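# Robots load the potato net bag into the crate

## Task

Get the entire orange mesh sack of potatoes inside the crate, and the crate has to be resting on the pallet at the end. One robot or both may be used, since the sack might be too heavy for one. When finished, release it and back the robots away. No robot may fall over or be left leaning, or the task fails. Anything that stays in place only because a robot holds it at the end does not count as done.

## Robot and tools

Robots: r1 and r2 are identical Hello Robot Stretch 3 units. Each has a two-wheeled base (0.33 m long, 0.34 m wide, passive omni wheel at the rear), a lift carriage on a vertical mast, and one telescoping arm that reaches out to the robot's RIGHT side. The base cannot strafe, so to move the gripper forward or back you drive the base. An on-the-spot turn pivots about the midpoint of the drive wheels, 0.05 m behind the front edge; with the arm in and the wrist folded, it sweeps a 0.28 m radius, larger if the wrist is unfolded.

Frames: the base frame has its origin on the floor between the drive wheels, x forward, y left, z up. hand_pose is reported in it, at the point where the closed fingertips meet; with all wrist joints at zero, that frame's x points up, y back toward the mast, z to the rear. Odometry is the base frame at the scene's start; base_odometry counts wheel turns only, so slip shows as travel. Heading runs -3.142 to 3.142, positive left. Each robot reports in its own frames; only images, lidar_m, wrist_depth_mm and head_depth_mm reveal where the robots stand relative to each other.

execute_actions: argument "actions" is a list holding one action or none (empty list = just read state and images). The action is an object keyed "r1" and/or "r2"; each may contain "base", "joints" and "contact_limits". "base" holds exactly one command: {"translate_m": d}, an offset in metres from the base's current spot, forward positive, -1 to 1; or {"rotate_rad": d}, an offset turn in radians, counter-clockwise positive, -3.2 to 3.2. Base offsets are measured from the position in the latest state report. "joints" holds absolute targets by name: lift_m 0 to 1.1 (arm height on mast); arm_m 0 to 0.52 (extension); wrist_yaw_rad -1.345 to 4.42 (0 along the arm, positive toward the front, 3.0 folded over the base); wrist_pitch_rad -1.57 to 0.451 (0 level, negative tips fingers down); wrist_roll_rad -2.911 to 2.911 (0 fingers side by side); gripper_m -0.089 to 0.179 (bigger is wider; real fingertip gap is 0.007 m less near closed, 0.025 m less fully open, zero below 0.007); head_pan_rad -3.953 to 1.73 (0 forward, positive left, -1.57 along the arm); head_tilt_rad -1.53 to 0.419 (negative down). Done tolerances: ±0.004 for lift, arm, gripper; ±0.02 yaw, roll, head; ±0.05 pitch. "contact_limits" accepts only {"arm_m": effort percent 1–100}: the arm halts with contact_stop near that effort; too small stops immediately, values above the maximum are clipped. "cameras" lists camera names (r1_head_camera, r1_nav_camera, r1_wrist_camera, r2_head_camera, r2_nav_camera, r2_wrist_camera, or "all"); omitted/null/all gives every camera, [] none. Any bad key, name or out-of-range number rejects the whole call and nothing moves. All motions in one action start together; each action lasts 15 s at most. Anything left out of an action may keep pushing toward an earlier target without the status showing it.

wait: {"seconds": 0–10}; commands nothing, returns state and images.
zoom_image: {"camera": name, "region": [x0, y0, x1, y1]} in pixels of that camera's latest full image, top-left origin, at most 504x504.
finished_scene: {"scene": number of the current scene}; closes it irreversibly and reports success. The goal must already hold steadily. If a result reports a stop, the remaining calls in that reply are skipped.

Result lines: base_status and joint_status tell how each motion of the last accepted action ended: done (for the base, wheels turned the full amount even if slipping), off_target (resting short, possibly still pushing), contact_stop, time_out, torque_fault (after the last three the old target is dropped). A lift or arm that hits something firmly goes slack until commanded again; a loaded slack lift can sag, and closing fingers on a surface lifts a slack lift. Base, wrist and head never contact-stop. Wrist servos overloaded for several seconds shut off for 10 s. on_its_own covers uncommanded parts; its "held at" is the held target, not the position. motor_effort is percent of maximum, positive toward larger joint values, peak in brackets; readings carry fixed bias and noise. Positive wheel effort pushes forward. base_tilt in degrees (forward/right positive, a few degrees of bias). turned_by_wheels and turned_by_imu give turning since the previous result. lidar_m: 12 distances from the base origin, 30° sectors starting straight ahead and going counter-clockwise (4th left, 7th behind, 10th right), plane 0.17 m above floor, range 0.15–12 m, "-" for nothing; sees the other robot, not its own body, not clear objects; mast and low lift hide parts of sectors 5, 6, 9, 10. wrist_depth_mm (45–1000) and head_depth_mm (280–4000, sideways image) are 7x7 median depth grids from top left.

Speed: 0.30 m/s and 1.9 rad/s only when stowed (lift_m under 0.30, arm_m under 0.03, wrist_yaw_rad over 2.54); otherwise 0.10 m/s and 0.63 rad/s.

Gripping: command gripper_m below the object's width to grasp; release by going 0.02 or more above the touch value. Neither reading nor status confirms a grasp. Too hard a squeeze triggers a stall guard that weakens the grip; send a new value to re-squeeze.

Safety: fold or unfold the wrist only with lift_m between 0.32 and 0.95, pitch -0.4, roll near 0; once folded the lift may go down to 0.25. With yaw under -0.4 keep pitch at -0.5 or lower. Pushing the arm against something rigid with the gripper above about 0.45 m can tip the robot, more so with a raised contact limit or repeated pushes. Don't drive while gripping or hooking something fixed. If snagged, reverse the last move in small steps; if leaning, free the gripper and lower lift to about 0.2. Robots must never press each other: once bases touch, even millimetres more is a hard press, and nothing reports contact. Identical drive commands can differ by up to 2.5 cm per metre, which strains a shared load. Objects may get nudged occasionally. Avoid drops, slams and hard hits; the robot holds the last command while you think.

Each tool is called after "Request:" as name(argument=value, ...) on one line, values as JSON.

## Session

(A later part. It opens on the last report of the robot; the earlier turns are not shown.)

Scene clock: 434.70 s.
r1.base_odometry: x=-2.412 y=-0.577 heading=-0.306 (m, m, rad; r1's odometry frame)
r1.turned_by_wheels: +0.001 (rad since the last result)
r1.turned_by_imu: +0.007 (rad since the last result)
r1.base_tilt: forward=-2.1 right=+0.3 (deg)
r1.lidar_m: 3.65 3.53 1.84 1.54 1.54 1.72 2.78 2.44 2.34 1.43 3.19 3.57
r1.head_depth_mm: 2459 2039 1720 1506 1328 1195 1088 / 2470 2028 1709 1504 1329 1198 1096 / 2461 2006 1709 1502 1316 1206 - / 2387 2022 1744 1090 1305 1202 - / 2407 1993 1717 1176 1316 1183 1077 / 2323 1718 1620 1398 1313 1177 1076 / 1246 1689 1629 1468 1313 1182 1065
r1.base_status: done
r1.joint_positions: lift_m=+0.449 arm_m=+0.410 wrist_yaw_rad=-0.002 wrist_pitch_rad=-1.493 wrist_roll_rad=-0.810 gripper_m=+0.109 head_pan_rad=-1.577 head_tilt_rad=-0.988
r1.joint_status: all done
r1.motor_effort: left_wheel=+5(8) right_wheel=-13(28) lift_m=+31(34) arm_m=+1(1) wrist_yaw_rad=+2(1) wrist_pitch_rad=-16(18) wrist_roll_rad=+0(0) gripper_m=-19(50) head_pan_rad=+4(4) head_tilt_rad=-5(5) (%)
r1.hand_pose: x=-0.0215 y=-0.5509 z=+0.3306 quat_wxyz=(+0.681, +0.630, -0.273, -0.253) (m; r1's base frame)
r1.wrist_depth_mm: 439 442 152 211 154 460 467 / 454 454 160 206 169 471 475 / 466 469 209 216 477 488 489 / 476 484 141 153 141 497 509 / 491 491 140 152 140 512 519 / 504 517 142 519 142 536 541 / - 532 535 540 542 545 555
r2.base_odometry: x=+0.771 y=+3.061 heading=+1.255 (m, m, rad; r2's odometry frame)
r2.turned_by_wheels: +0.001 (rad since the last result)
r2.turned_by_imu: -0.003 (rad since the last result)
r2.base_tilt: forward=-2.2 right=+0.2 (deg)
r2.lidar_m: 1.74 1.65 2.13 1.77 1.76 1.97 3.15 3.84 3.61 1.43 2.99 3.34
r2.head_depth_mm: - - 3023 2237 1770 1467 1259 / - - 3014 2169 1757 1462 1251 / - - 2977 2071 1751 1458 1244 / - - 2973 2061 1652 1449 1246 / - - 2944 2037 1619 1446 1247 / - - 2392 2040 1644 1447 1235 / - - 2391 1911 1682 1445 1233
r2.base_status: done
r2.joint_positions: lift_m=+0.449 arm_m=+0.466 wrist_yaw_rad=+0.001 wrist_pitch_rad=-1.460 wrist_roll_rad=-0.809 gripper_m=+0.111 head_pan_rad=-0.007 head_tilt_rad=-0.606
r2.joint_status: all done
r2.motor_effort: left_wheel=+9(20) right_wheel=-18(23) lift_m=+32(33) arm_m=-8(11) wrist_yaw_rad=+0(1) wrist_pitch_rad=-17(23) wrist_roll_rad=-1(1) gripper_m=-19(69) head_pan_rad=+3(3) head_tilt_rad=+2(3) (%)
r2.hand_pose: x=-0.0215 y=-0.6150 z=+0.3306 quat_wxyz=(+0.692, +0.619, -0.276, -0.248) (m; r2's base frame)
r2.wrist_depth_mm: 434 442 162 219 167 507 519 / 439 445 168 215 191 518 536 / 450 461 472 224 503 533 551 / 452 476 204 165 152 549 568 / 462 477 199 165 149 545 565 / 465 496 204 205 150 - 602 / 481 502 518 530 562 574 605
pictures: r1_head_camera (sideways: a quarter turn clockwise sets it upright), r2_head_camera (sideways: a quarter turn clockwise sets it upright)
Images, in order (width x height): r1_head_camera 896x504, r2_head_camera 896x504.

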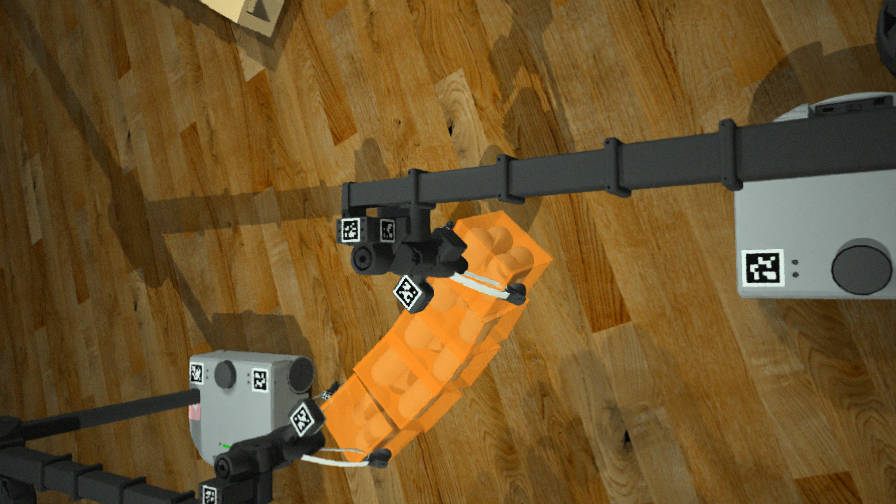

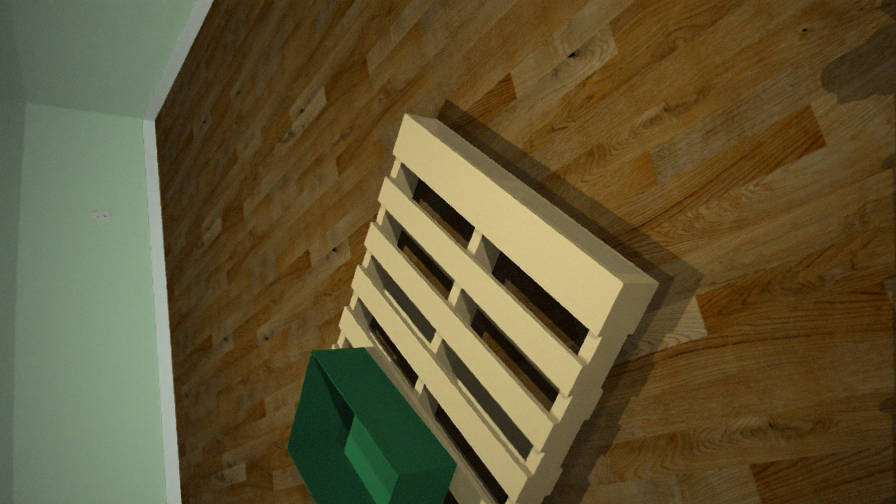

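Request:
execute_actions(actions=[{"r1": {"base": {"translate_m": -0.63}}, "r2": {"base": {"translate_m": 0.634}, "joints": {"head_tilt_rad": -0.95, "head_pan_rad": 0.3}}}], cameras=["r1_head_camera", "r2_head_camera"])

Scene clock: 504.80 s.
r1.base_odometry: x=-3.013 y=-0.387 heading=-0.306 (m, m, rad; r1's odometry frame)
r1.turned_by_wheels: +0.000 (rad since the last result)
r1.turned_by_imu: +0.008 (rad since the last result)
r1.base_tilt: forward=-2.2 right=+0.1 (deg)
r1.lidar_m: 4.24 3.01 1.58 1.34 1.34 1.50 2.43 4.45 2.03 1.42 3.40 3.80
r1.head_depth_mm: 2105 1885 1627 1512 1328 1192 1090 / 2468 1887 1665 1496 1323 1187 1097 / 2430 1894 1711 1486 1323 1201 - / 2424 1999 1748 1094 1295 1201 - / 2411 2020 1681 1177 1315 1185 1075 / 2348 1699 1610 1435 1310 1175 1072 / 1238 1638 1623 1486 1311 1178 1063
r1.base_status: done
r1.joint_positions: lift_m=+0.449 arm_m=+0.410 wrist_yaw_rad=-0.002 wrist_pitch_rad=-1.496 wrist_roll_rad=-0.810 gripper_m=+0.109 head_pan_rad=-1.577 head_tilt_rad=-0.988
r1.joint_status: not commanded
r1.motor_effort: left_wheel=+5(5) right_wheel=-11(21) lift_m=+31(31) arm_m=+1(1) wrist_yaw_rad=+2(2) wrist_pitch_rad=-15(16) wrist_roll_rad=+0(0) gripper_m=-19(19) head_pan_rad=+4(4) head_tilt_rad=-4(4) (%)
r1.hand_pose: x=-0.0215 y=-0.5502 z=+0.3306 quat_wxyz=(+0.680, +0.631, -0.272, -0.253) (m; r1's base frame)
r1.wrist_depth_mm: 441 442 154 213 156 462 464 / 451 456 161 208 167 470 476 / 465 469 206 219 473 483 491 / 476 480 143 155 143 501 507 / 495 496 141 152 141 510 518 / 504 516 142 515 142 538 540 / - - 534 541 541 550 557
r2.base_odometry: x=+0.968 y=+3.664 heading=+1.256 (m, m, rad; r2's odometry frame)
r2.turned_by_wheels: +0.001 (rad since the last result)
r2.turned_by_imu: -0.005 (rad since the last result)
r2.base_tilt: forward=-2.2 right=+0.0 (deg)
r2.lidar_m: 1.31 1.07 2.39 1.98 1.97 2.19 3.50 4.44 3.34 1.43 2.78 3.08
r2.head_depth_mm: 2622 2157 1715 1436 1380 1254 1140 / 2593 2140 1716 1476 1327 1244 1134 / 2574 2074 1699 1487 1254 1223 1129 / 2539 1746 1636 1466 1313 1209 1125 / 2547 1835 1560 1459 1314 1238 1127 / 2506 1757 1527 1452 1354 1231 1120 / 2523 1724 1598 1487 1368 1232 1116
r2.base_status: done
r2.joint_positions: lift_m=+0.449 arm_m=+0.466 wrist_yaw_rad=+0.001 wrist_pitch_rad=-1.463 wrist_roll_rad=-0.809 gripper_m=+0.111 head_pan_rad=+0.293 head_tilt_rad=-0.938
r2.joint_status: all done
r2.motor_effort: left_wheel=+9(15) right_wheel=-18(21) lift_m=+32(33) arm_m=-8(8) wrist_yaw_rad=-1(1) wrist_pitch_rad=-16(17) wrist_roll_rad=-1(1) gripper_m=-19(19) head_pan_rad=+3(18) head_tilt_rad=-4(22) (%)
r2.hand_pose: x=-0.0215 y=-0.6142 z=+0.3306 quat_wxyz=(+0.691, +0.621, -0.276, -0.248) (m; r2's base frame)
r2.wrist_depth_mm: 432 436 164 219 169 507 522 / 439 449 168 215 186 518 533 / 443 467 234 226 501 529 550 / 459 475 206 166 154 544 564 / 464 479 200 166 150 544 567 / 471 499 201 203 149 - 595 / 491 495 513 538 554 566 614
pictures: r1_head_camera (sideways: a quarter turn clockwise sets it upright), r2_head_camera (sideways: a quarter turn clockwise sets it upright)
Images, in order (width x height): r1_head_camera 896x504, r2_head_camera 896x504.

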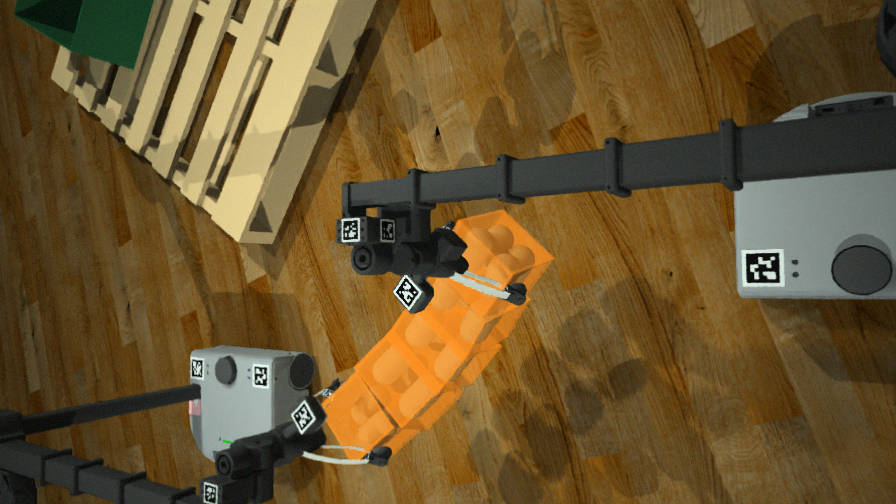

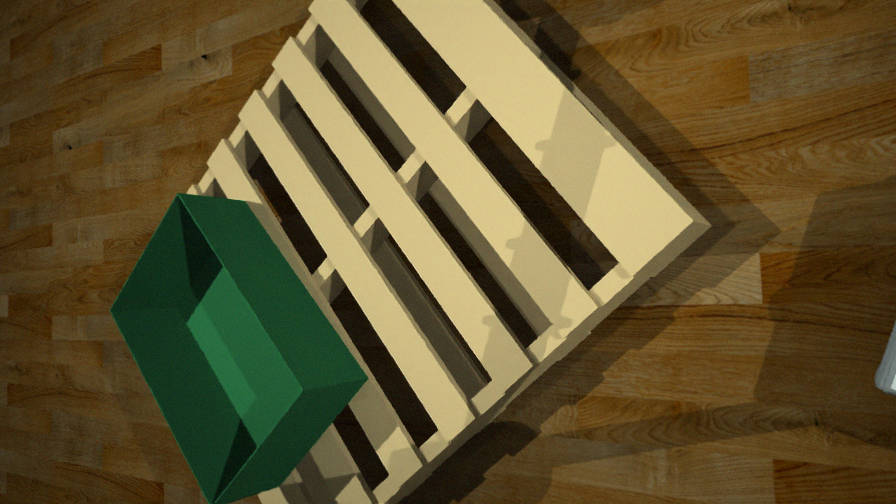

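Request:
execute_actions(actions=[{"r1": {"base": {"rotate_rad": 0.11}, "joints": {"wrist_roll_rad": -0.70}}, "r2": {"base": {"rotate_rad": 0.11}, "joints": {"wrist_roll_rad": -0.70}}}], cameras=["r1_head_camera"])

Scene clock: 536.13 s.
r1.base_odometry: x=-3.013 y=-0.387 heading=-0.196 (m, m, rad; r1's odometry frame)
r1.turned_by_wheels: +0.109 (rad since the last result)
r1.turned_by_imu: +0.111 (rad since the last result)
r1.base_tilt: forward=-2.2 right=+0.2 (deg)
r1.lidar_m: 4.21 2.49 1.51 1.34 1.34 1.60 2.94 4.49 2.03 1.42 3.41 4.07
r1.head_depth_mm: 2447 1946 1634 1494 1335 1196 1091 / 2448 1890 1665 1497 1326 1183 1100 / 2412 2010 1740 1495 1329 1209 - / 2458 1993 1744 1062 1291 1203 - / 2350 1720 1593 1227 1319 1182 1070 / 1276 999 1638 1487 1307 1173 1069 / 2379 1980 1697 1465 1313 1178 1076
r1.base_status: rotate_rad off_target (by the wheels' count: +0.1091 of +0.1100)
r1.joint_positions: lift_m=+0.449 arm_m=+0.410 wrist_yaw_rad=-0.021 wrist_pitch_rad=-1.527 wrist_roll_rad=-0.652 gripper_m=+0.109 head_pan_rad=-1.577 head_tilt_rad=-0.988
r1.joint_status: wrist_roll_rad off_target (ended at -0.652, target -0.700)
r1.on_its_own: right_wheel is at rest, and its effort (+23) is outside its rest range (-18 to +18); wrist_yaw_rad is at rest, and its effort (+24) is outside its rest range (-12 to +12)
r1.motor_effort: left_wheel=-9(8) right_wheel=+23(23) lift_m=+32(31) arm_m=+1(1) wrist_yaw_rad=+24(24) wrist_pitch_rad=-7(15) wrist_roll_rad=-22(22) gripper_m=-20(21) head_pan_rad=+4(4) head_tilt_rad=-4(4) (%)
r1.hand_pose: x=-0.0213 y=-0.5420 z=+0.3309 quat_wxyz=(+0.644, +0.617, -0.326, -0.314) (m; r1's base frame)
r1.wrist_depth_mm: 445 445 441 252 195 448 452 / 455 458 183 236 184 461 464 / 473 474 469 232 185 477 481 / 490 490 165 177 162 499 499 / 505 503 149 158 148 509 516 / 520 528 139 149 138 534 534 / 545 542 544 550 145 559 559
r2.base_odometry: x=+0.968 y=+3.664 heading=+1.365 (m, m, rad; r2's odometry frame)
r2.turned_by_wheels: +0.109 (rad since the last result)
r2.turned_by_imu: +0.108 (rad since the last result)
r2.base_tilt: forward=-2.1 right=+0.1 (deg)
r2.lidar_m: 1.17 1.07 2.24 1.97 1.97 2.32 4.20 4.45 3.14 1.43 2.79 3.27
r2.head_depth_mm: 2603 2150 1713 1481 1334 1253 1140 / 2601 2142 1706 1477 1277 1251 1134 / 2568 1743 1657 1474 1315 1191 1129 / 2555 1815 1564 1480 1291 1221 1125 / 2550 1767 1535 1464 1352 1236 1120 / 2510 1746 1608 1481 1377 1228 1119 / 2508 2073 1671 1540 1367 1228 1113
r2.base_status: rotate_rad off_target (by the wheels' count: +0.1090 of +0.1100)
r2.joint_positions: lift_m=+0.449 arm_m=+0.465 wrist_yaw_rad=-0.029 wrist_pitch_rad=-1.493 wrist_roll_rad=-0.647 gripper_m=+0.111 head_pan_rad=+0.293 head_tilt_rad=-0.938
r2.joint_status: wrist_roll_rad off_target (ended at -0.647, target -0.700)
r2.on_its_own: right_wheel is at rest, and its effort (+24) is outside its rest range (-18 to +18); wrist_yaw_rad is at rest, and its effort (+21) is outside its rest range (-12 to +12)
r2.motor_effort: left_wheel=-15(15) right_wheel=+24(26) lift_m=+32(32) arm_m=-4(8) wrist_yaw_rad=+21(22) wrist_pitch_rad=-3(16) wrist_roll_rad=-28(29) gripper_m=-19(20) head_pan_rad=+3(3) head_tilt_rad=-5(5) (%)
r2.hand_pose: x=-0.0214 y=-0.6062 z=+0.3306 quat_wxyz=(+0.653, +0.603, -0.335, -0.312) (m; r2's base frame)
r2.wrist_depth_mm: 436 449 203 267 226 489 500 / 446 458 189 249 198 507 520 / 460 467 190 242 193 517 533 / 456 482 488 252 202 530 540 / 481 489 228 210 159 548 552 / 484 499 201 197 147 561 579 / 502 516 192 193 148 573 589
pictures: r1_head_camera (sideways: a quarter turn clockwise sets it upright)
Images, in order (width x height): r1_head_camera 896x504.

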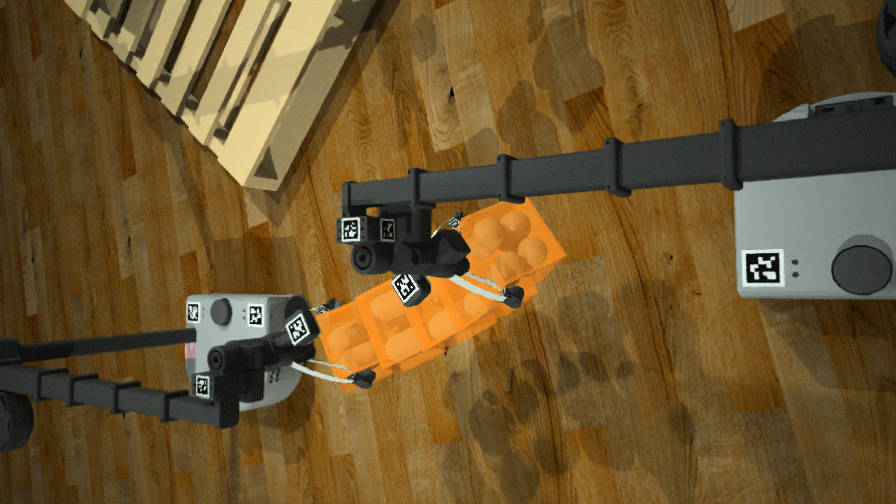

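Request:
execute_actions(actions=[{"r1": {"base": {"translate_m": -0.126}}}], cameras=["r1_head_camera"])

Scene clock: 542.43 s.
r1.base_odometry: x=-3.137 y=-0.363 heading=-0.196 (m, m, rad; r1's odometry frame)
r1.turned_by_wheels: +0.000 (rad since the last result)
r1.turned_by_imu: +0.003 (rad since the last result)
r1.base_tilt: forward=-2.2 right=+0.2 (deg)
r1.lidar_m: 4.33 2.44 1.48 1.31 1.31 1.56 2.89 4.35 1.96 1.44 3.43 4.07
r1.head_depth_mm: 2445 1900 1619 1503 1332 1183 1095 / 2466 1895 1649 1507 1335 1198 1089 / 2421 1961 1677 1492 1321 1208 - / 2427 2017 1761 1086 1304 1203 - / 2400 1995 1703 1212 1314 1187 1074 / 2241 1706 1255 1435 1314 1178 1079 / 1256 995 1682 1484 1315 1181 1068
r1.base_status: done
r1.joint_positions: lift_m=+0.449 arm_m=+0.410 wrist_yaw_rad=-0.001 wrist_pitch_rad=-1.495 wrist_roll_rad=-0.701 gripper_m=+0.109 head_pan_rad=-1.577 head_tilt_rad=-0.988
r1.joint_status: not commanded
r1.on_its_own: wrist_roll_rad moved -0.049 to your old target -0.700
r1.motor_effort: left_wheel=+4(12) right_wheel=-11(17) lift_m=+32(32) arm_m=+2(1) wrist_yaw_rad=+1(24) wrist_pitch_rad=-15(16) wrist_roll_rad=+1(22) gripper_m=-19(20) head_pan_rad=+4(4) head_tilt_rad=-4(5) (%)
r1.hand_pose: x=-0.0215 y=-0.5503 z=+0.3306 quat_wxyz=(+0.665, +0.617, -0.309, -0.287) (m; r1's base frame)
r1.wrist_depth_mm: 446 446 169 227 168 461 464 / 453 458 167 219 171 476 474 / 467 472 180 224 475 486 489 / 483 480 149 159 149 499 502 / 494 491 143 154 143 508 521 / 508 517 143 198 142 533 535 / 525 524 530 544 544 547 557
r2.base_odometry: x=+0.968 y=+3.664 heading=+1.366 (m, m, rad; r2's odometry frame)
r2.turned_by_wheels: +0.001 (rad since the last result)
r2.turned_by_imu: +0.003 (rad since the last result)
r2.base_tilt: forward=-2.1 right=+0.3 (deg)
r2.lidar_m: 1.18 1.07 2.23 1.97 1.97 2.33 4.22 4.47 3.13 1.44 2.79 3.28
r2.head_depth_mm: 2622 2143 1720 1476 1326 1253 1137 / 2579 2151 1676 1470 1278 1251 1132 / 2560 1740 1657 1465 1315 1194 1130 / 2565 1815 1557 1464 1289 1226 1128 / 2546 1766 1532 1438 1352 1235 1120 / 2516 1729 1611 1479 1372 1232 1119 / 2518 2075 1659 1544 1367 1229 1116
r2.base_status: not commanded
r2.joint_positions: lift_m=+0.449 arm_m=+0.465 wrist_yaw_rad=-0.041 wrist_pitch_rad=-1.463 wrist_roll_rad=-0.705 gripper_m=+0.111 head_pan_rad=+0.293 head_tilt_rad=-0.938
r2.joint_status: not commanded
r2.on_its_own: wrist_yaw_rad is held at -0.046, not at your +0.000, by its stall guard, which is not easing now; wrist_roll_rad moved -0.058 to your old target -0.700
r2.motor_effort: left_wheel=+7(14) right_wheel=-13(22) lift_m=+32(32) arm_m=-5(4) wrist_yaw_rad=-4(13) wrist_pitch_rad=-16(16) wrist_roll_rad=+2(23) gripper_m=-19(19) head_pan_rad=+3(3) head_tilt_rad=-4(5) (%)
r2.hand_pose: x=-0.0217 y=-0.6141 z=+0.3306 quat_wxyz=(+0.670, +0.600, -0.324, -0.294) (m; r2's base frame)
r2.wrist_depth_mm: 437 447 176 191 485 502 520 / 445 453 172 224 502 506 528 / 449 464 226 233 508 523 546 / 461 472 216 170 160 543 561 / 471 481 203 167 152 549 570 / 473 491 201 204 155 - 590 / 484 494 515 537 546 570 593
pictures: r1_head_camera (sideways: a quarter turn clockwise sets it upright)
Images, in order (width x height): r1_head_camera 896x504.

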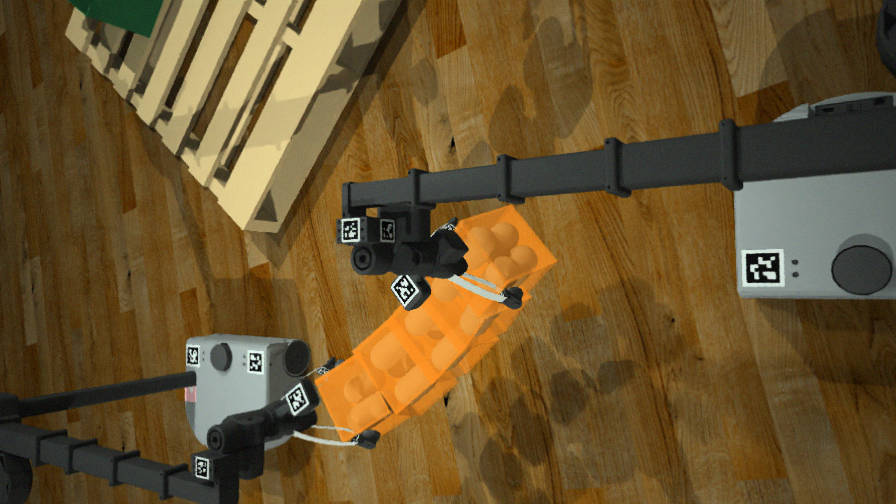

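Request:
execute_actions(actions=[{"r1": {"base": {"rotate_rad": 0.152}, "joints": {"wrist_roll_rad": -0.42}}, "r2": {"base": {"rotate_rad": 0.152}, "joints": {"wrist_roll_rad": -0.46}}}], cameras=[])

Request:
execute_actions(actions=[{"r1": {"base": {"translate_m": -0.24}}, "r2": {"base": {"translate_m": 0.05}}}], cameras=["r1_head_camera"])

Scene clock: 651.20 s.
r1.base_odometry: x=-3.137 y=-0.363 heading=-0.045 (m, m, rad; r1's odometry frame)
r1.turned_by_wheels: +0.151 (rad since the last result)
r1.turned_by_imu: +0.153 (rad since the last result)
r1.base_tilt: forward=-2.2 right=+0.1 (deg)
r1.lidar_m: 4.35 1.97 1.39 1.31 1.34 1.75 4.15 1.96 1.96 0.66 3.50 4.56
r1.head_depth_mm: 2455 1890 1626 1510 1337 1190 1090 / 2457 2025 1672 1492 1325 1197 1098 / 2412 2021 1713 1507 1324 1202 - / 2423 2006 1676 1111 1280 1207 - / 1427 1003 1612 1447 1306 1183 1072 / 2332 2000 1712 1466 1315 1179 1066 / 2400 1975 1695 1469 1312 1178 1063
r1.base_status: rotate_rad off_target (by the wheels' count: +0.1510 of +0.1520)
r1.joint_positions: lift_m=+0.449 arm_m=+0.410 wrist_yaw_rad=-0.024 wrist_pitch_rad=-1.554 wrist_roll_rad=-0.364 gripper_m=+0.109 head_pan_rad=-1.577 head_tilt_rad=-0.988
r1.joint_status: wrist_roll_rad off_target (ended at -0.364, target -0.420)
r1.on_its_own: right_wheel is at rest, and its effort (+25) is outside its rest range (-18 to +18); wrist_yaw_rad is at rest, and its effort (+27) is outside its rest range (-12 to +12)
r1.motor_effort: left_wheel=-10(10) right_wheel=+25(24) lift_m=+32(31) arm_m=+1(1) wrist_yaw_rad=+27(28) wrist_pitch_rad=+1(16) wrist_roll_rad=-26(26) gripper_m=-21(21) head_pan_rad=+4(4) head_tilt_rad=-4(4) (%)
r1.hand_pose: x=-0.0211 y=-0.5352 z=+0.3313 quat_wxyz=(+0.582, +0.572, -0.411, -0.405) (m; r1's base frame)
r1.wrist_depth_mm: 444 446 439 256 208 444 443 / 464 462 452 240 188 459 459 / 474 476 472 236 188 472 475 / 493 500 172 175 165 490 494 / 513 514 151 159 150 506 512 / 532 542 142 152 139 528 536 / 560 556 551 548 547 555 555
r2.base_odometry: x=+0.968 y=+3.664 heading=+1.517 (m, m, rad; r2's odometry frame)
r2.turned_by_wheels: +0.151 (rad since the last result)
r2.turned_by_imu: +0.149 (rad since the last result)
r2.base_tilt: forward=-2.3 right=+0.2 (deg)
r2.lidar_m: 1.07 1.10 2.09 1.97 2.02 2.60 4.43 4.30 2.96 0.74 2.84 3.69
r2.head_depth_mm: 2634 2153 1723 1469 1264 1252 1136 / 2614 1794 1623 1481 1321 1209 1134 / 2563 1822 1566 1485 1296 1191 1130 / 2567 1756 1558 1467 1321 1243 1128 / 2531 1993 1614 1479 1381 1236 1123 / 2519 2088 1702 1553 1371 1232 1124 / 2507 2077 1767 1549 1368 1233 1114
r2.base_status: rotate_rad off_target (by the wheels' count: +0.1509 of +0.1520)
r2.joint_positions: lift_m=+0.449 arm_m=+0.465 wrist_yaw_rad=-0.077 wrist_pitch_rad=-1.514 wrist_roll_rad=-0.402 gripper_m=+0.111 head_pan_rad=+0.293 head_tilt_rad=-0.938
r2.joint_status: wrist_roll_rad off_target (ended at -0.402, target -0.460)
r2.on_its_own: wrist_yaw_rad is held at -0.046, not at your +0.000, by its stall guard, which is still easing; right_wheel is at rest, and its effort (+28) is outside its rest range (-18 to +18)
r2.motor_effort: left_wheel=-16(17) right_wheel=+28(28) lift_m=+32(32) arm_m=-2(5) wrist_yaw_rad=+23(23) wrist_pitch_rad=+6(16) wrist_roll_rad=-31(31) gripper_m=-21(20) head_pan_rad=+3(3) head_tilt_rad=-4(5) (%)
r2.hand_pose: x=-0.0208 y=-0.6006 z=+0.3307 quat_wxyz=(+0.591, +0.557, -0.422, -0.402) (m; r2's base frame)
r2.wrist_depth_mm: 447 448 235 273 234 484 485 / 451 461 196 255 203 493 507 / 464 469 202 247 200 503 514 / 477 482 491 258 182 532 529 / 484 493 225 213 161 533 550 / 493 511 203 197 148 550 561 / 513 520 532 201 561 565 578
pictures: none
No camera images: the call's "cameras" was empty. Leave "cameras" out to get every camera's image.

Scene clock: 654.70 s.
r1.base_odometry: x=-3.377 y=-0.352 heading=-0.044 (m, m, rad; r1's odometry frame)
r1.turned_by_wheels: +0.001 (rad since the last result)
r1.turned_by_imu: +0.004 (rad since the last result)
r1.base_tilt: forward=-2.2 right=+0.2 (deg)
r1.lidar_m: 4.58 1.94 1.37 1.30 1.32 1.74 4.11 4.20 1.79 1.45 3.51 4.62
r1.head_depth_mm: 2456 1882 1597 1480 1331 1198 1094 / 2455 1883 1610 1503 1331 1188 1103 / 2418 2014 1661 1500 1321 1198 - / 2437 2017 1756 1086 1294 1199 - / 2433 2027 1656 1224 1326 1180 1074 / 2214 1704 1274 1451 1319 1184 1076 / 2201 1063 1685 1479 1308 1172 1070
r1.base_status: done
r1.joint_positions: lift_m=+0.449 arm_m=+0.410 wrist_yaw_rad=-0.025 wrist_pitch_rad=-1.520 wrist_roll_rad=-0.458 gripper_m=+0.109 head_pan_rad=-1.577 head_tilt_rad=-0.988
r1.joint_status: not commanded
r1.on_its_own: wrist_yaw_rad is held at -0.041, not at your +0.000, by its stall guard, which is not easing now; wrist_yaw_rad is at rest, and its effort (-17) is outside its rest range (-12 to +12)
r1.motor_effort: left_wheel=+6(14) right_wheel=-15(22) lift_m=+31(31) arm_m=+1(1) wrist_yaw_rad=-17(27) wrist_pitch_rad=-9(9) wrist_roll_rad=+18(25) gripper_m=-20(21) head_pan_rad=+4(4) head_tilt_rad=-4(4) (%)
r1.hand_pose: x=-0.0213 y=-0.5440 z=+0.3308 quat_wxyz=(+0.611, +0.580, -0.390, -0.372) (m; r1's base frame)
r1.wrist_depth_mm: 449 446 183 189 447 452 451 / 460 464 176 227 459 467 462 / 474 475 183 231 470 476 483 / 490 496 154 164 156 491 499 / 510 503 146 156 146 504 507 / 524 532 145 206 524 - 527 / 550 540 538 542 542 543 548
r2.base_odometry: x=+0.971 y=+3.714 heading=+1.518 (m, m, rad; r2's odometry frame)
r2.turned_by_wheels: +0.001 (rad since the last result)
r2.turned_by_imu: +0.001 (rad since the last result)
r2.base_tilt: forward=-2.1 right=+0.1 (deg)
r2.lidar_m: 1.01 1.03 2.09 1.97 2.01 2.61 4.49 4.29 2.96 1.45 2.83 3.68
r2.head_depth_mm: 2612 2141 1685 1466 1267 1217 1135 / 2588 1780 1584 1484 1327 1180 1132 / 2580 1809 1568 1481 1326 1158 1134 / 2570 1761 1518 1473 1306 1239 1126 / 2550 2082 1612 1475 1377 1239 1123 / 2511 2084 1674 1550 1369 1234 1123 / 2508 2067 1768 1540 1360 1231 1115
r2.base_status: done
r2.joint_positions: lift_m=+0.449 arm_m=+0.465 wrist_yaw_rad=-0.071 wrist_pitch_rad=-1.488 wrist_roll_rad=-0.501 gripper_m=+0.111 head_pan_rad=+0.293 head_tilt_rad=-0.938
r2.joint_status: not commanded
r2.on_its_own: wrist_yaw_rad is held at -0.093, not at your +0.000, by its stall guard, which is not easing now; wrist_yaw_rad is at rest, and its effort (-17) is outside its rest range (-12 to +12)
r2.motor_effort: left_wheel=+10(16) right_wheel=-17(37) lift_m=+32(32) arm_m=-2(3) wrist_yaw_rad=-17(23) wrist_pitch_rad=-5(7) wrist_roll_rad=+21(31) gripper_m=-21(21) head_pan_rad=+3(3) head_tilt_rad=-4(4) (%)
r2.hand_pose: x=-0.0214 y=-0.6073 z=+0.3306 quat_wxyz=(+0.620, +0.569, -0.395, -0.368) (m; r2's base frame)
r2.wrist_depth_mm: 443 194 244 189 469 492 501 / 448 458 192 201 492 508 509 / 460 480 241 238 494 510 528 / 464 476 227 168 510 530 542 / 484 492 208 164 160 545 558 / 484 500 201 213 532 - 563 / 503 509 517 534 545 563 574
pictures: r1_head_camera (sideways: a quarter turn clockwise sets it upright)
Images, in order (width x height): r1_head_camera 896x504.

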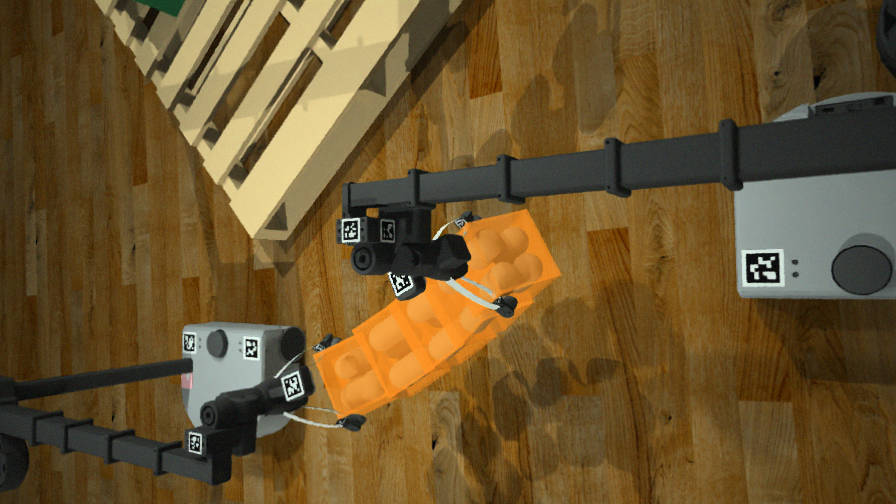

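Request:
execute_actions(actions=[{"r1": {"base": {"rotate_rad": 0.152}, "joints": {"wrist_roll_rad": -0.37}}, "r2": {"base": {"rotate_rad": 0.152}, "joints": {"wrist_roll_rad": -0.42}}}], cameras=[])

Request:
execute_actions(actions=[{"r1": {"base": {"translate_m": -0.20}}}], cameras=[])

Scene clock: 663.57 s.
r1.base_odometry: x=-3.377 y=-0.352 heading=+0.107 (m, m, rad; r1's odometry frame)
r1.turned_by_wheels: +0.151 (rad since the last result)
r1.turned_by_imu: +0.152 (rad since the last result)
r1.base_tilt: forward=-2.2 right=+0.2 (deg)
r1.lidar_m: 3.77 1.70 1.32 1.30 1.39 2.03 4.11 1.79 1.81 0.60 3.68 4.66
r1.head_depth_mm: 2415 2030 1598 1500 1338 1199 1085 / 2453 2005 1637 1500 1325 1194 1090 / 2434 2034 1721 1499 1324 1195 - / 2447 1958 1597 1146 1296 1206 - / 1347 1626 1680 1472 1317 1185 1077 / 2399 1990 1697 1473 1312 1183 1077 / 2359 1977 1709 1489 1306 1179 1070
r1.base_status: rotate_rad off_target (by the wheels' count: +0.1509 of +0.1520)
r1.joint_positions: lift_m=+0.449 arm_m=+0.410 wrist_yaw_rad=-0.066 wrist_pitch_rad=-1.555 wrist_roll_rad=-0.308 gripper_m=+0.109 head_pan_rad=-1.577 head_tilt_rad=-0.988
r1.joint_status: wrist_roll_rad off_target (ended at -0.308, target -0.370)
r1.on_its_own: wrist_yaw_rad is held at -0.041, not at your +0.000, by its stall guard, which is still easing; right_wheel is at rest, and its effort (+28) is outside its rest range (-18 to +18)
r1.motor_effort: left_wheel=-11(12) right_wheel=+28(26) lift_m=+31(32) arm_m=+1(1) wrist_yaw_rad=+29(30) wrist_pitch_rad=+1(9) wrist_roll_rad=-28(28) gripper_m=-22(22) head_pan_rad=+4(4) head_tilt_rad=-4(4) (%)
r1.hand_pose: x=-0.0203 y=-0.5350 z=+0.3313 quat_wxyz=(+0.561, +0.552, -0.439, -0.433) (m; r1's base frame)
r1.wrist_depth_mm: 444 444 443 263 220 444 443 / 462 463 451 213 199 459 458 / 476 473 470 246 200 478 474 / 493 491 175 176 167 495 495 / 519 510 154 162 152 508 514 / 533 - 202 193 147 537 533 / 558 556 554 552 556 550 554
r2.base_odometry: x=+0.971 y=+3.714 heading=+1.669 (m, m, rad; r2's odometry frame)
r2.turned_by_wheels: +0.151 (rad since the last result)
r2.turned_by_imu: +0.149 (rad since the last result)
r2.base_tilt: forward=-2.1 right=+0.2 (deg)
r2.lidar_m: 1.02 2.61 2.01 1.98 2.09 3.05 4.48 3.68 2.83 0.67 2.95 4.27
r2.head_depth_mm: 2628 1783 1599 1480 1332 1167 1137 / 2589 1784 1559 1473 1328 1143 1133 / 2580 1760 1514 1492 1303 1193 1129 / 2549 2102 1618 1482 1342 1240 1126 / 2532 2094 1693 1559 1379 1236 1123 / 2505 2084 1771 1545 1374 1237 1119 / 2487 2073 1767 1540 1368 1229 1115
r2.base_status: rotate_rad off_target (by the wheels' count: +0.1508 of +0.1520)
r2.joint_positions: lift_m=+0.449 arm_m=+0.465 wrist_yaw_rad=-0.132 wrist_pitch_rad=-1.521 wrist_roll_rad=-0.348 gripper_m=+0.111 head_pan_rad=+0.293 head_tilt_rad=-0.938
r2.joint_status: wrist_roll_rad off_target (ended at -0.348, target -0.420)
r2.on_its_own: wrist_yaw_rad is held at -0.093, not at your +0.000, by its stall guard, which is still easing; right_wheel is at rest, and its effort (+30) is outside its rest range (-18 to +18)
r2.motor_effort: left_wheel=-18(18) right_wheel=+30(30) lift_m=+32(32) arm_m=-1(2) wrist_yaw_rad=+29(29) wrist_pitch_rad=+8(10) wrist_roll_rad=-39(39) gripper_m=-20(21) head_pan_rad=+2(2) head_tilt_rad=-5(5) (%)
r2.hand_pose: x=-0.0201 y=-0.5989 z=+0.3308 quat_wxyz=(+0.566, +0.536, -0.452, -0.434) (m; r2's base frame)
r2.wrist_depth_mm: 444 450 224 289 250 479 489 / 452 462 206 268 216 491 504 / 463 470 257 255 216 511 521 / 471 482 485 268 182 522 524 / 483 501 227 216 162 532 542 / 493 511 202 202 157 549 565 / 519 526 534 540 559 572 584
pictures: none
No camera images: the call's "cameras" was empty. Leave "cameras" out to get every camera's image.

Scene clock: 667.07 s.
r1.base_odometry: x=-3.575 y=-0.373 heading=+0.107 (m, m, rad; r1's odometry frame)
r1.turned_by_wheels: +0.001 (rad since the last result)
r1.turned_by_imu: +0.004 (rad since the last result)
r1.base_tilt: forward=-2.2 right=+0.1 (deg)
r1.lidar_m: 3.81 1.71 1.34 1.31 1.40 2.06 3.92 1.64 1.65 0.66 3.65 4.87
r1.head_depth_mm: 2425 1883 1585 1424 1332 1197 1096 / 2455 2028 1606 1477 1322 1197 1100 / 2439 1995 1632 1491 1326 1205 - / 2416 1997 1739 1082 1314 1205 - / 2388 1900 1654 1234 1316 1194 1066 / 1445 1671 1603 1478 1316 1182 1070 / 2315 1894 1694 1467 1307 1179 1069
r1.base_status: done
r1.joint_positions: lift_m=+0.449 arm_m=+0.410 wrist_yaw_rad=-0.019 wrist_pitch_rad=-1.535 wrist_roll_rad=-0.426 gripper_m=+0.109 head_pan_rad=-1.577 head_tilt_rad=-0.988
r1.joint_status: not commanded
r1.on_its_own: wrist_yaw_rad is held at -0.039, not at your +0.000, by its stall guard, which is not easing now; wrist_yaw_rad is at rest, and its effort (-21) is outside its rest range (-12 to +12)
r1.motor_effort: left_wheel=+6(15) right_wheel=-16(23) lift_m=+31(31) arm_m=+1(1) wrist_yaw_rad=-21(30) wrist_pitch_rad=-5(5) wrist_roll_rad=+26(28) gripper_m=-22(22) head_pan_rad=+4(4) head_tilt_rad=-4(4) (%)
r1.hand_pose: x=-0.0213 y=-0.5400 z=+0.3310 quat_wxyz=(+0.601, +0.580, -0.395, -0.382) (m; r1's base frame)
r1.wrist_depth_mm: 449 448 190 213 441 448 445 / 463 460 189 238 452 458 462 / 480 476 172 237 472 475 476 / 494 490 157 168 160 493 491 / 513 509 148 161 152 507 504 / 533 536 528 526 532 - 524 / 555 551 545 545 544 549 548
r2.base_odometry: x=+0.970 y=+3.714 heading=+1.671 (m, m, rad; r2's odometry frame)
r2.turned_by_wheels: +0.002 (rad since the last result)
r2.turned_by_imu: +0.003 (rad since the last result)
r2.base_tilt: forward=-2.1 right=+0.1 (deg)
r2.lidar_m: 1.02 2.60 2.01 1.97 2.10 3.05 4.49 3.67 2.83 0.74 2.95 4.27
r2.head_depth_mm: 2628 1792 1598 1484 1331 1170 1138 / 2575 1779 1567 1475 1322 1141 1134 / 2558 1764 1516 1493 1304 1193 1130 / 2569 2106 1622 1478 1341 1239 1125 / 2539 2094 1724 1557 1378 1234 1123 / 2522 2097 1783 1554 1374 1233 1124 / 2505 2080 1774 1545 1368 1228 1118
r2.base_status: not commanded
r2.joint_positions: lift_m=+0.449 arm_m=+0.465 wrist_yaw_rad=-0.067 wrist_pitch_rad=-1.504 wrist_roll_rad=-0.479 gripper_m=+0.111 head_pan_rad=+0.293 head_tilt_rad=-0.938
r2.joint_status: not commanded
r2.on_its_own: wrist_yaw_rad is held at -0.095, not at your +0.000, by its stall guard, which is still easing; right_wheel is at rest, and its effort (-21) is outside its rest range (-18 to +18)
r2.motor_effort: left_wheel=+11(18) right_wheel=-21(30) lift_m=+32(32) arm_m=-1(2) wrist_yaw_rad=-20(29) wrist_pitch_rad=+2(8) wrist_roll_rad=+31(39) gripper_m=-21(22) head_pan_rad=+2(3) head_tilt_rad=-4(4) (%)
r2.hand_pose: x=-0.0211 y=-0.6031 z=+0.3306 quat_wxyz=(+0.612, +0.571, -0.398, -0.376) (m; r2's base frame)
r2.wrist_depth_mm: 445 440 201 202 476 489 494 / 457 457 193 211 493 499 505 / 456 464 249 245 501 503 524 / 474 479 227 173 511 519 537 / 481 502 210 167 165 542 546 / 488 506 206 213 537 - 561 / 507 511 523 546 553 561 572
pictures: none
No camera images: the call's "cameras" was empty. Leave "cameras" out to get every camera's image.

Request:
execute_actions(actions=[{"r1": {"joints": {"wrist_roll_rad": -0.58, "lift_m": 0.56}}, "r2": {"joints": {"wrist_roll_rad": -0.64, "lift_m": 0.56}}}], cameras=["r1_head_camera", "r1_wrist_camera", "r2_wrist_camera"])

Scene clock: 674.93 s.
r1.base_odometry: x=-3.575 y=-0.373 heading=+0.107 (m, m, rad; r1's odometry frame)
r1.turned_by_wheels: -0.001 (rad since the last result)
r1.turned_by_imu: +0.001 (rad since the last result)
r1.base_tilt: forward=-2.1 right=+0.2 (deg)
r1.lidar_m: 3.80 1.72 1.34 1.31 1.41 2.06 3.90 1.64 1.64 1.45 3.64 4.85
r1.head_depth_mm: 2450 1893 1590 1419 1334 1190 1080 / 2444 2035 1600 1483 1339 1212 - / 2424 2019 1626 1505 1321 1213 - / 2436 2011 1789 996 1326 1205 - / 2423 1968 1665 1410 1305 1177 1068 / 2239 973 1630 1471 1307 1176 1071 / 2243 1876 1685 1481 1310 1183 1068
r1.base_status: not commanded
r1.joint_positions: lift_m=+0.559 arm_m=+0.410 wrist_yaw_rad=-0.037 wrist_pitch_rad=-1.514 wrist_roll_rad=-0.577 gripper_m=+0.109 head_pan_rad=-1.577 head_tilt_rad=-0.988
r1.joint_status: all done
r1.on_its_own: wrist_yaw_rad is held at -0.039, not at your +0.000, by its stall guard, which is not easing now
r1.motor_effort: left_wheel=+0(6) right_wheel=-2(16) lift_m=+31(33) arm_m=+1(1) wrist_yaw_rad=-2(23) wrist_pitch_rad=-10(12) wrist_roll_rad=-1(24) gripper_m=-18(22) head_pan_rad=+4(4) head_tilt_rad=-5(4) (%)
r1.hand_pose: x=-0.0212 y=-0.5455 z=+0.4407 quat_wxyz=(+0.633, +0.597, -0.357, -0.339) (m; r1's base frame)
r1.wrist_depth_mm: 547 545 192 247 193 548 552 / 562 565 191 240 196 572 570 / 579 582 198 237 206 591 582 / 596 595 160 166 161 603 603 / 614 617 150 158 151 618 617 / 632 648 637 637 646 651 640 / 657 656 - 664 665 676 613
r2.base_odometry: x=+0.971 y=+3.714 heading=+1.670 (m, m, rad; r2's odometry frame)
r2.turned_by_wheels: -0.001 (rad since the last result)
r2.turned_by_imu: +0.000 (rad since the last result)
r2.base_tilt: forward=-2.2 right=+0.1 (deg)
r2.lidar_m: 1.02 2.60 2.01 1.97 2.10 3.02 4.48 3.66 2.83 1.46 2.95 4.29
r2.head_depth_mm: 2615 1800 1598 1483 1333 1167 1137 / 2594 1786 1572 1473 1331 1144 1138 / 2581 1764 1514 1487 1302 1194 1126 / 2566 2117 1628 1480 1344 1243 1124 / 2537 2105 1714 1554 1383 1236 1124 / 2528 2079 1783 1551 1371 1230 1120 / 2485 2067 1769 1543 1369 1230 1116
r2.base_status: not commanded
r2.joint_positions: lift_m=+0.559 arm_m=+0.465 wrist_yaw_rad=-0.053 wrist_pitch_rad=-1.480 wrist_roll_rad=-0.626 gripper_m=+0.111 head_pan_rad=+0.293 head_tilt_rad=-0.938
r2.joint_status: all done
r2.on_its_own: wrist_yaw_rad is held at -0.050, not at your +0.000, by its stall guard, which is not easing now
r2.motor_effort: left_wheel=+1(9) right_wheel=-3(19) lift_m=+32(34) arm_m=-1(1) wrist_yaw_rad=+2(15) wrist_pitch_rad=-9(10) wrist_roll_rad=-8(23) gripper_m=-18(20) head_pan_rad=+2(2) head_tilt_rad=-4(5) (%)
r2.hand_pose: x=-0.0215 y=-0.6093 z=+0.4405 quat_wxyz=(+0.649, +0.592, -0.351, -0.324) (m; r2's base frame)
r2.wrist_depth_mm: 538 554 199 230 589 615 618 / 553 559 194 249 599 613 641 / 568 573 253 250 617 626 646 / 567 583 589 184 178 643 655 / 587 602 213 175 160 667 686 / 584 613 205 208 662 - 712 / 608 618 622 647 671 697 728
pictures: r1_head_camera (sideways: a quarter turn clockwise sets it upright), r1_wrist_camera, r2_wrist_camera
Images, in order (width x height): r1_head_camera 896x504, r1_wrist_camera 644x364, r2_wrist_camera 644x364.

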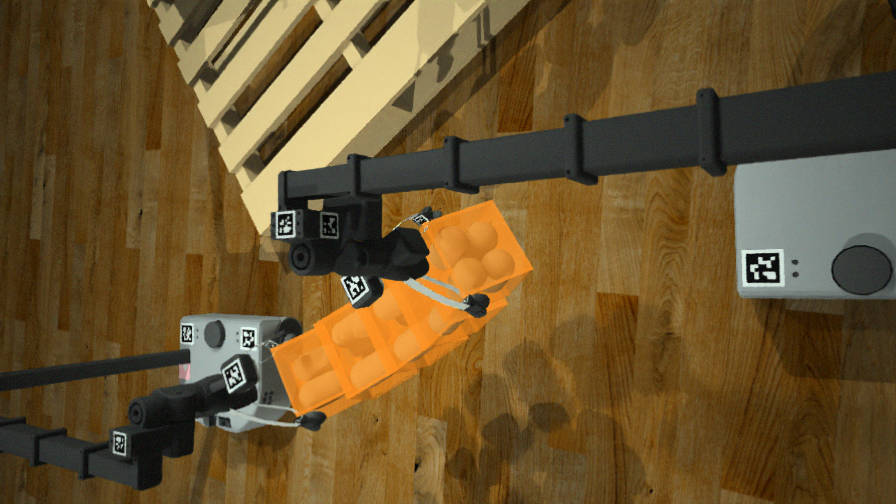

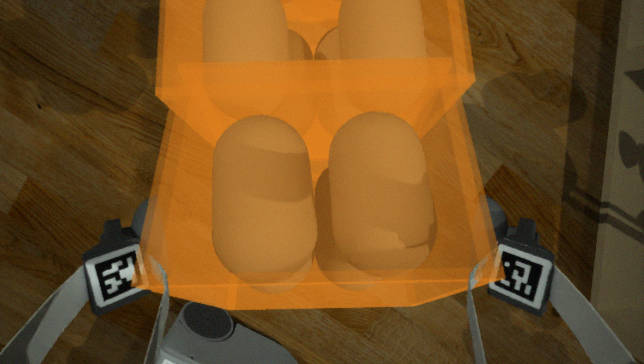

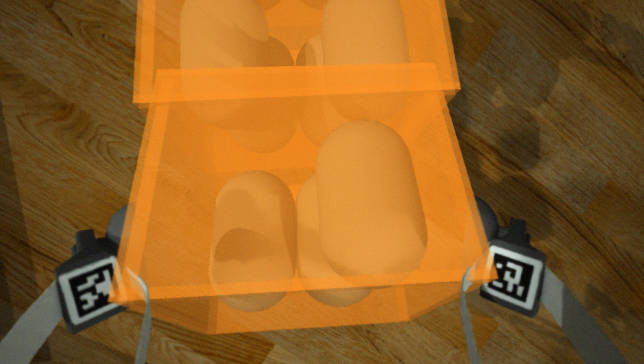

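Request:
execute_actions(actions=[{"r1": {"base": {"translate_m": -0.121}}, "r2": {"base": {"rotate_rad": 0.2}, "joints": {"wrist_roll_rad": -0.41}}}], cameras=[])

Request:
execute_actions(actions=[{"r1": {"base": {"rotate_rad": 0.19}, "joints": {"wrist_roll_rad": -0.39}}, "r2": {"base": {"translate_m": -0.104}}}], cameras=["r1_head_camera"])

Scene clock: 713.50 s.
r1.base_odometry: x=-3.696 y=-0.386 heading=+0.107 (m, m, rad; r1's odometry frame)
r1.turned_by_wheels: +0.000 (rad since the last result)
r1.turned_by_imu: +0.003 (rad since the last result)
r1.base_tilt: forward=-2.1 right=+0.1 (deg)
r1.lidar_m: 3.84 1.73 1.35 1.33 1.42 2.08 3.80 1.59 1.55 1.48 3.66 4.97
r1.head_depth_mm: 2474 1880 1632 1393 1319 1198 1085 / 2425 1887 1621 1425 1343 1214 - / 2440 2012 1677 1489 1326 1209 - / 2417 1996 1682 996 1305 1204 - / 2403 1977 1682 1408 1323 1181 1073 / 2386 967 1600 1484 1313 1180 1072 / 1347 1699 1664 1484 1312 1183 1068
r1.base_status: done
r1.joint_positions: lift_m=+0.559 arm_m=+0.410 wrist_yaw_rad=-0.036 wrist_pitch_rad=-1.508 wrist_roll_rad=-0.586 gripper_m=+0.109 head_pan_rad=-1.577 head_tilt_rad=-0.988
r1.joint_status: not commanded
r1.on_its_own: wrist_yaw_rad is held at -0.039, not at your +0.000, by its stall guard, which is not easing now
r1.motor_effort: left_wheel=+3(11) right_wheel=-6(19) lift_m=+31(31) arm_m=+1(1) wrist_yaw_rad=-3(19) wrist_pitch_rad=-12(12) wrist_roll_rad=+3(18) gripper_m=-19(21) head_pan_rad=+4(4) head_tilt_rad=-4(4) (%)
r1.hand_pose: x=-0.0213 y=-0.5470 z=+0.4407 quat_wxyz=(+0.636, +0.597, -0.355, -0.336) (m; r1's base frame)
r1.wrist_depth_mm: 545 547 193 251 194 561 510 / 557 562 191 241 194 570 552 / 579 578 198 240 584 592 565 / 595 591 161 168 162 609 505 / 610 608 150 158 152 633 506 / 626 635 638 637 643 - 520 / 649 653 - 662 666 666 675
r2.base_odometry: x=+0.970 y=+3.714 heading=+1.870 (m, m, rad; r2's odometry frame)
r2.turned_by_wheels: +0.200 (rad since the last result)
r2.turned_by_imu: +0.198 (rad since the last result)
r2.base_tilt: forward=-2.1 right=+0.2 (deg)
r2.lidar_m: 1.01 2.26 1.97 1.97 2.31 4.06 4.50 3.15 2.78 1.48 3.23 1.16
r2.head_depth_mm: 2623 2161 1647 1497 1307 1132 1121 / 2601 2141 1576 1478 1304 1132 1107 / 2591 2117 1699 1477 1341 1228 1129 / 2562 2119 1763 1562 1379 1241 1125 / 2535 2085 1784 1553 1377 1237 1126 / 2520 2086 1783 1548 1369 1228 1123 / 2399 2082 1768 1549 1367 1225 1116
r2.base_status: done
r2.joint_positions: lift_m=+0.559 arm_m=+0.465 wrist_yaw_rad=-0.047 wrist_pitch_rad=-1.466 wrist_roll_rad=-0.411 gripper_m=+0.111 head_pan_rad=+0.293 head_tilt_rad=-0.938
r2.joint_status: all done
r2.on_its_own: wrist_yaw_rad is held at -0.050, not at your +0.000, by its stall guard, which is not easing now
r2.motor_effort: left_wheel=+2(10) right_wheel=-5(16) lift_m=+32(32) arm_m=-1(2) wrist_yaw_rad=-2(17) wrist_pitch_rad=-15(15) wrist_roll_rad=+0(22) gripper_m=-18(19) head_pan_rad=+2(3) head_tilt_rad=-4(5) (%)
r2.hand_pose: x=-0.0217 y=-0.6128 z=+0.4405 quat_wxyz=(+0.613, +0.550, -0.420, -0.382) (m; r2's base frame)
r2.wrist_depth_mm: 543 553 205 236 598 620 622 / 566 562 197 254 606 622 636 / 563 576 248 251 611 637 648 / 571 586 604 184 181 643 664 / 568 600 215 176 161 648 678 / 570 613 204 208 658 - 682 / 591 622 639 647 655 675 701
pictures: none
No camera images: the call's "cameras" was empty. Leave "cameras" out to get every camera's image.

Scene clock: 715.60 s.
r1.base_odometry: x=-3.696 y=-0.386 heading=+0.297 (m, m, rad; r1's odometry frame)
r1.turned_by_wheels: +0.190 (rad since the last result)
r1.turned_by_imu: +0.192 (rad since the last result)
r1.base_tilt: forward=-2.1 right=+0.2 (deg)
r1.lidar_m: 2.53 1.52 1.33 1.33 1.55 2.77 3.81 1.55 1.62 1.48 4.00 4.91
r1.head_depth_mm: 2447 2043 1619 1413 1330 1202 1083 / 2417 2025 1595 1482 1342 1209 - / 2449 2024 1659 1506 1329 1201 - / 2430 2016 1790 979 1320 1203 - / 2338 1685 1215 1436 1322 1185 1072 / 1031 1674 1667 1484 1309 1176 1076 / 2399 1988 1700 1480 1311 1183 1068
r1.base_status: done
r1.joint_positions: lift_m=+0.559 arm_m=+0.410 wrist_yaw_rad=-0.035 wrist_pitch_rad=-1.517 wrist_roll_rad=-0.399 gripper_m=+0.109 head_pan_rad=-1.577 head_tilt_rad=-0.988
r1.joint_status: all done
r1.on_its_own: wrist_yaw_rad is held at -0.039, not at your +0.000, by its stall guard, which is not easing now
r1.motor_effort: left_wheel=+1(5) right_wheel=-3(12) lift_m=+31(31) arm_m=+1(1) wrist_yaw_rad=-4(15) wrist_pitch_rad=-10(12) wrist_roll_rad=+4(17) gripper_m=-19(19) head_pan_rad=+4(4) head_tilt_rad=-4(5) (%)
r1.hand_pose: x=-0.0212 y=-0.5448 z=+0.4407 quat_wxyz=(+0.598, +0.566, -0.411, -0.391) (m; r1's base frame)
r1.wrist_depth_mm: 547 549 195 254 196 552 548 / 560 565 193 242 194 566 566 / 588 579 202 241 578 584 582 / 600 600 161 170 164 603 601 / 623 615 150 159 152 619 616 / 637 651 642 629 644 - 625 / 662 657 658 667 663 673 605
r2.base_odometry: x=+1.001 y=+3.614 heading=+1.870 (m, m, rad; r2's odometry frame)
r2.turned_by_wheels: +0.000 (rad since the last result)
r2.turned_by_imu: +0.002 (rad since the last result)
r2.base_tilt: forward=-2.1 right=+0.2 (deg)
r2.lidar_m: 1.12 2.30 2.00 2.01 2.33 4.16 4.40 3.14 2.75 1.49 3.20 1.28
r2.head_depth_mm: 2604 1794 1669 1463 1353 1171 1137 / 2592 2031 1565 1480 1283 1182 1135 / 2562 2120 1694 1507 1364 1245 1134 / 2550 2115 1791 1562 1382 1246 1126 / 2538 2101 1778 1558 1381 1233 1125 / 2522 2086 1769 1556 1374 1233 1118 / 2429 2078 1774 1548 1365 1228 1109
r2.base_status: done
r2.joint_positions: lift_m=+0.559 arm_m=+0.465 wrist_yaw_rad=-0.045 wrist_pitch_rad=-1.480 wrist_roll_rad=-0.416 gripper_m=+0.111 head_pan_rad=+0.293 head_tilt_rad=-0.938
r2.joint_status: not commanded
r2.on_its_own: wrist_yaw_rad is held at -0.050, not at your +0.000, by its stall guard, which is not easing now
r2.motor_effort: left_wheel=+2(15) right_wheel=-5(15) lift_m=+32(33) arm_m=-1(1) wrist_yaw_rad=-5(14) wrist_pitch_rad=-9(15) wrist_roll_rad=+3(17) gripper_m=-19(19) head_pan_rad=+3(2) head_tilt_rad=-4(4) (%)
r2.hand_pose: x=-0.0215 y=-0.6092 z=+0.4405 quat_wxyz=(+0.610, +0.556, -0.415, -0.382) (m; r2's base frame)
r2.wrist_depth_mm: 540 560 206 278 595 605 631 / 556 578 198 256 605 611 621 / 562 584 249 250 614 628 649 / 571 586 590 185 184 642 660 / 589 599 217 176 163 651 673 / 584 619 202 205 643 - 681 / 611 616 640 658 669 699 704
pictures: r1_head_camera (sideways: a quarter turn clockwise sets it upright)
Images, in order (width x height): r1_head_camera 896x504.

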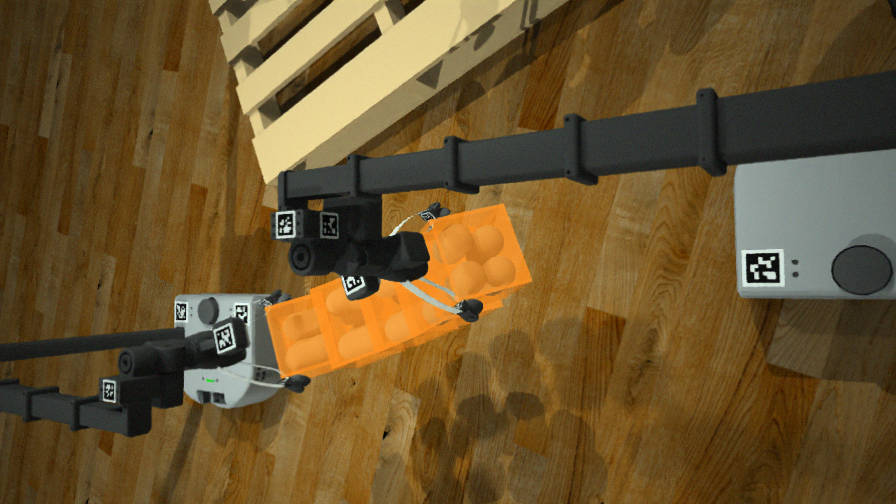

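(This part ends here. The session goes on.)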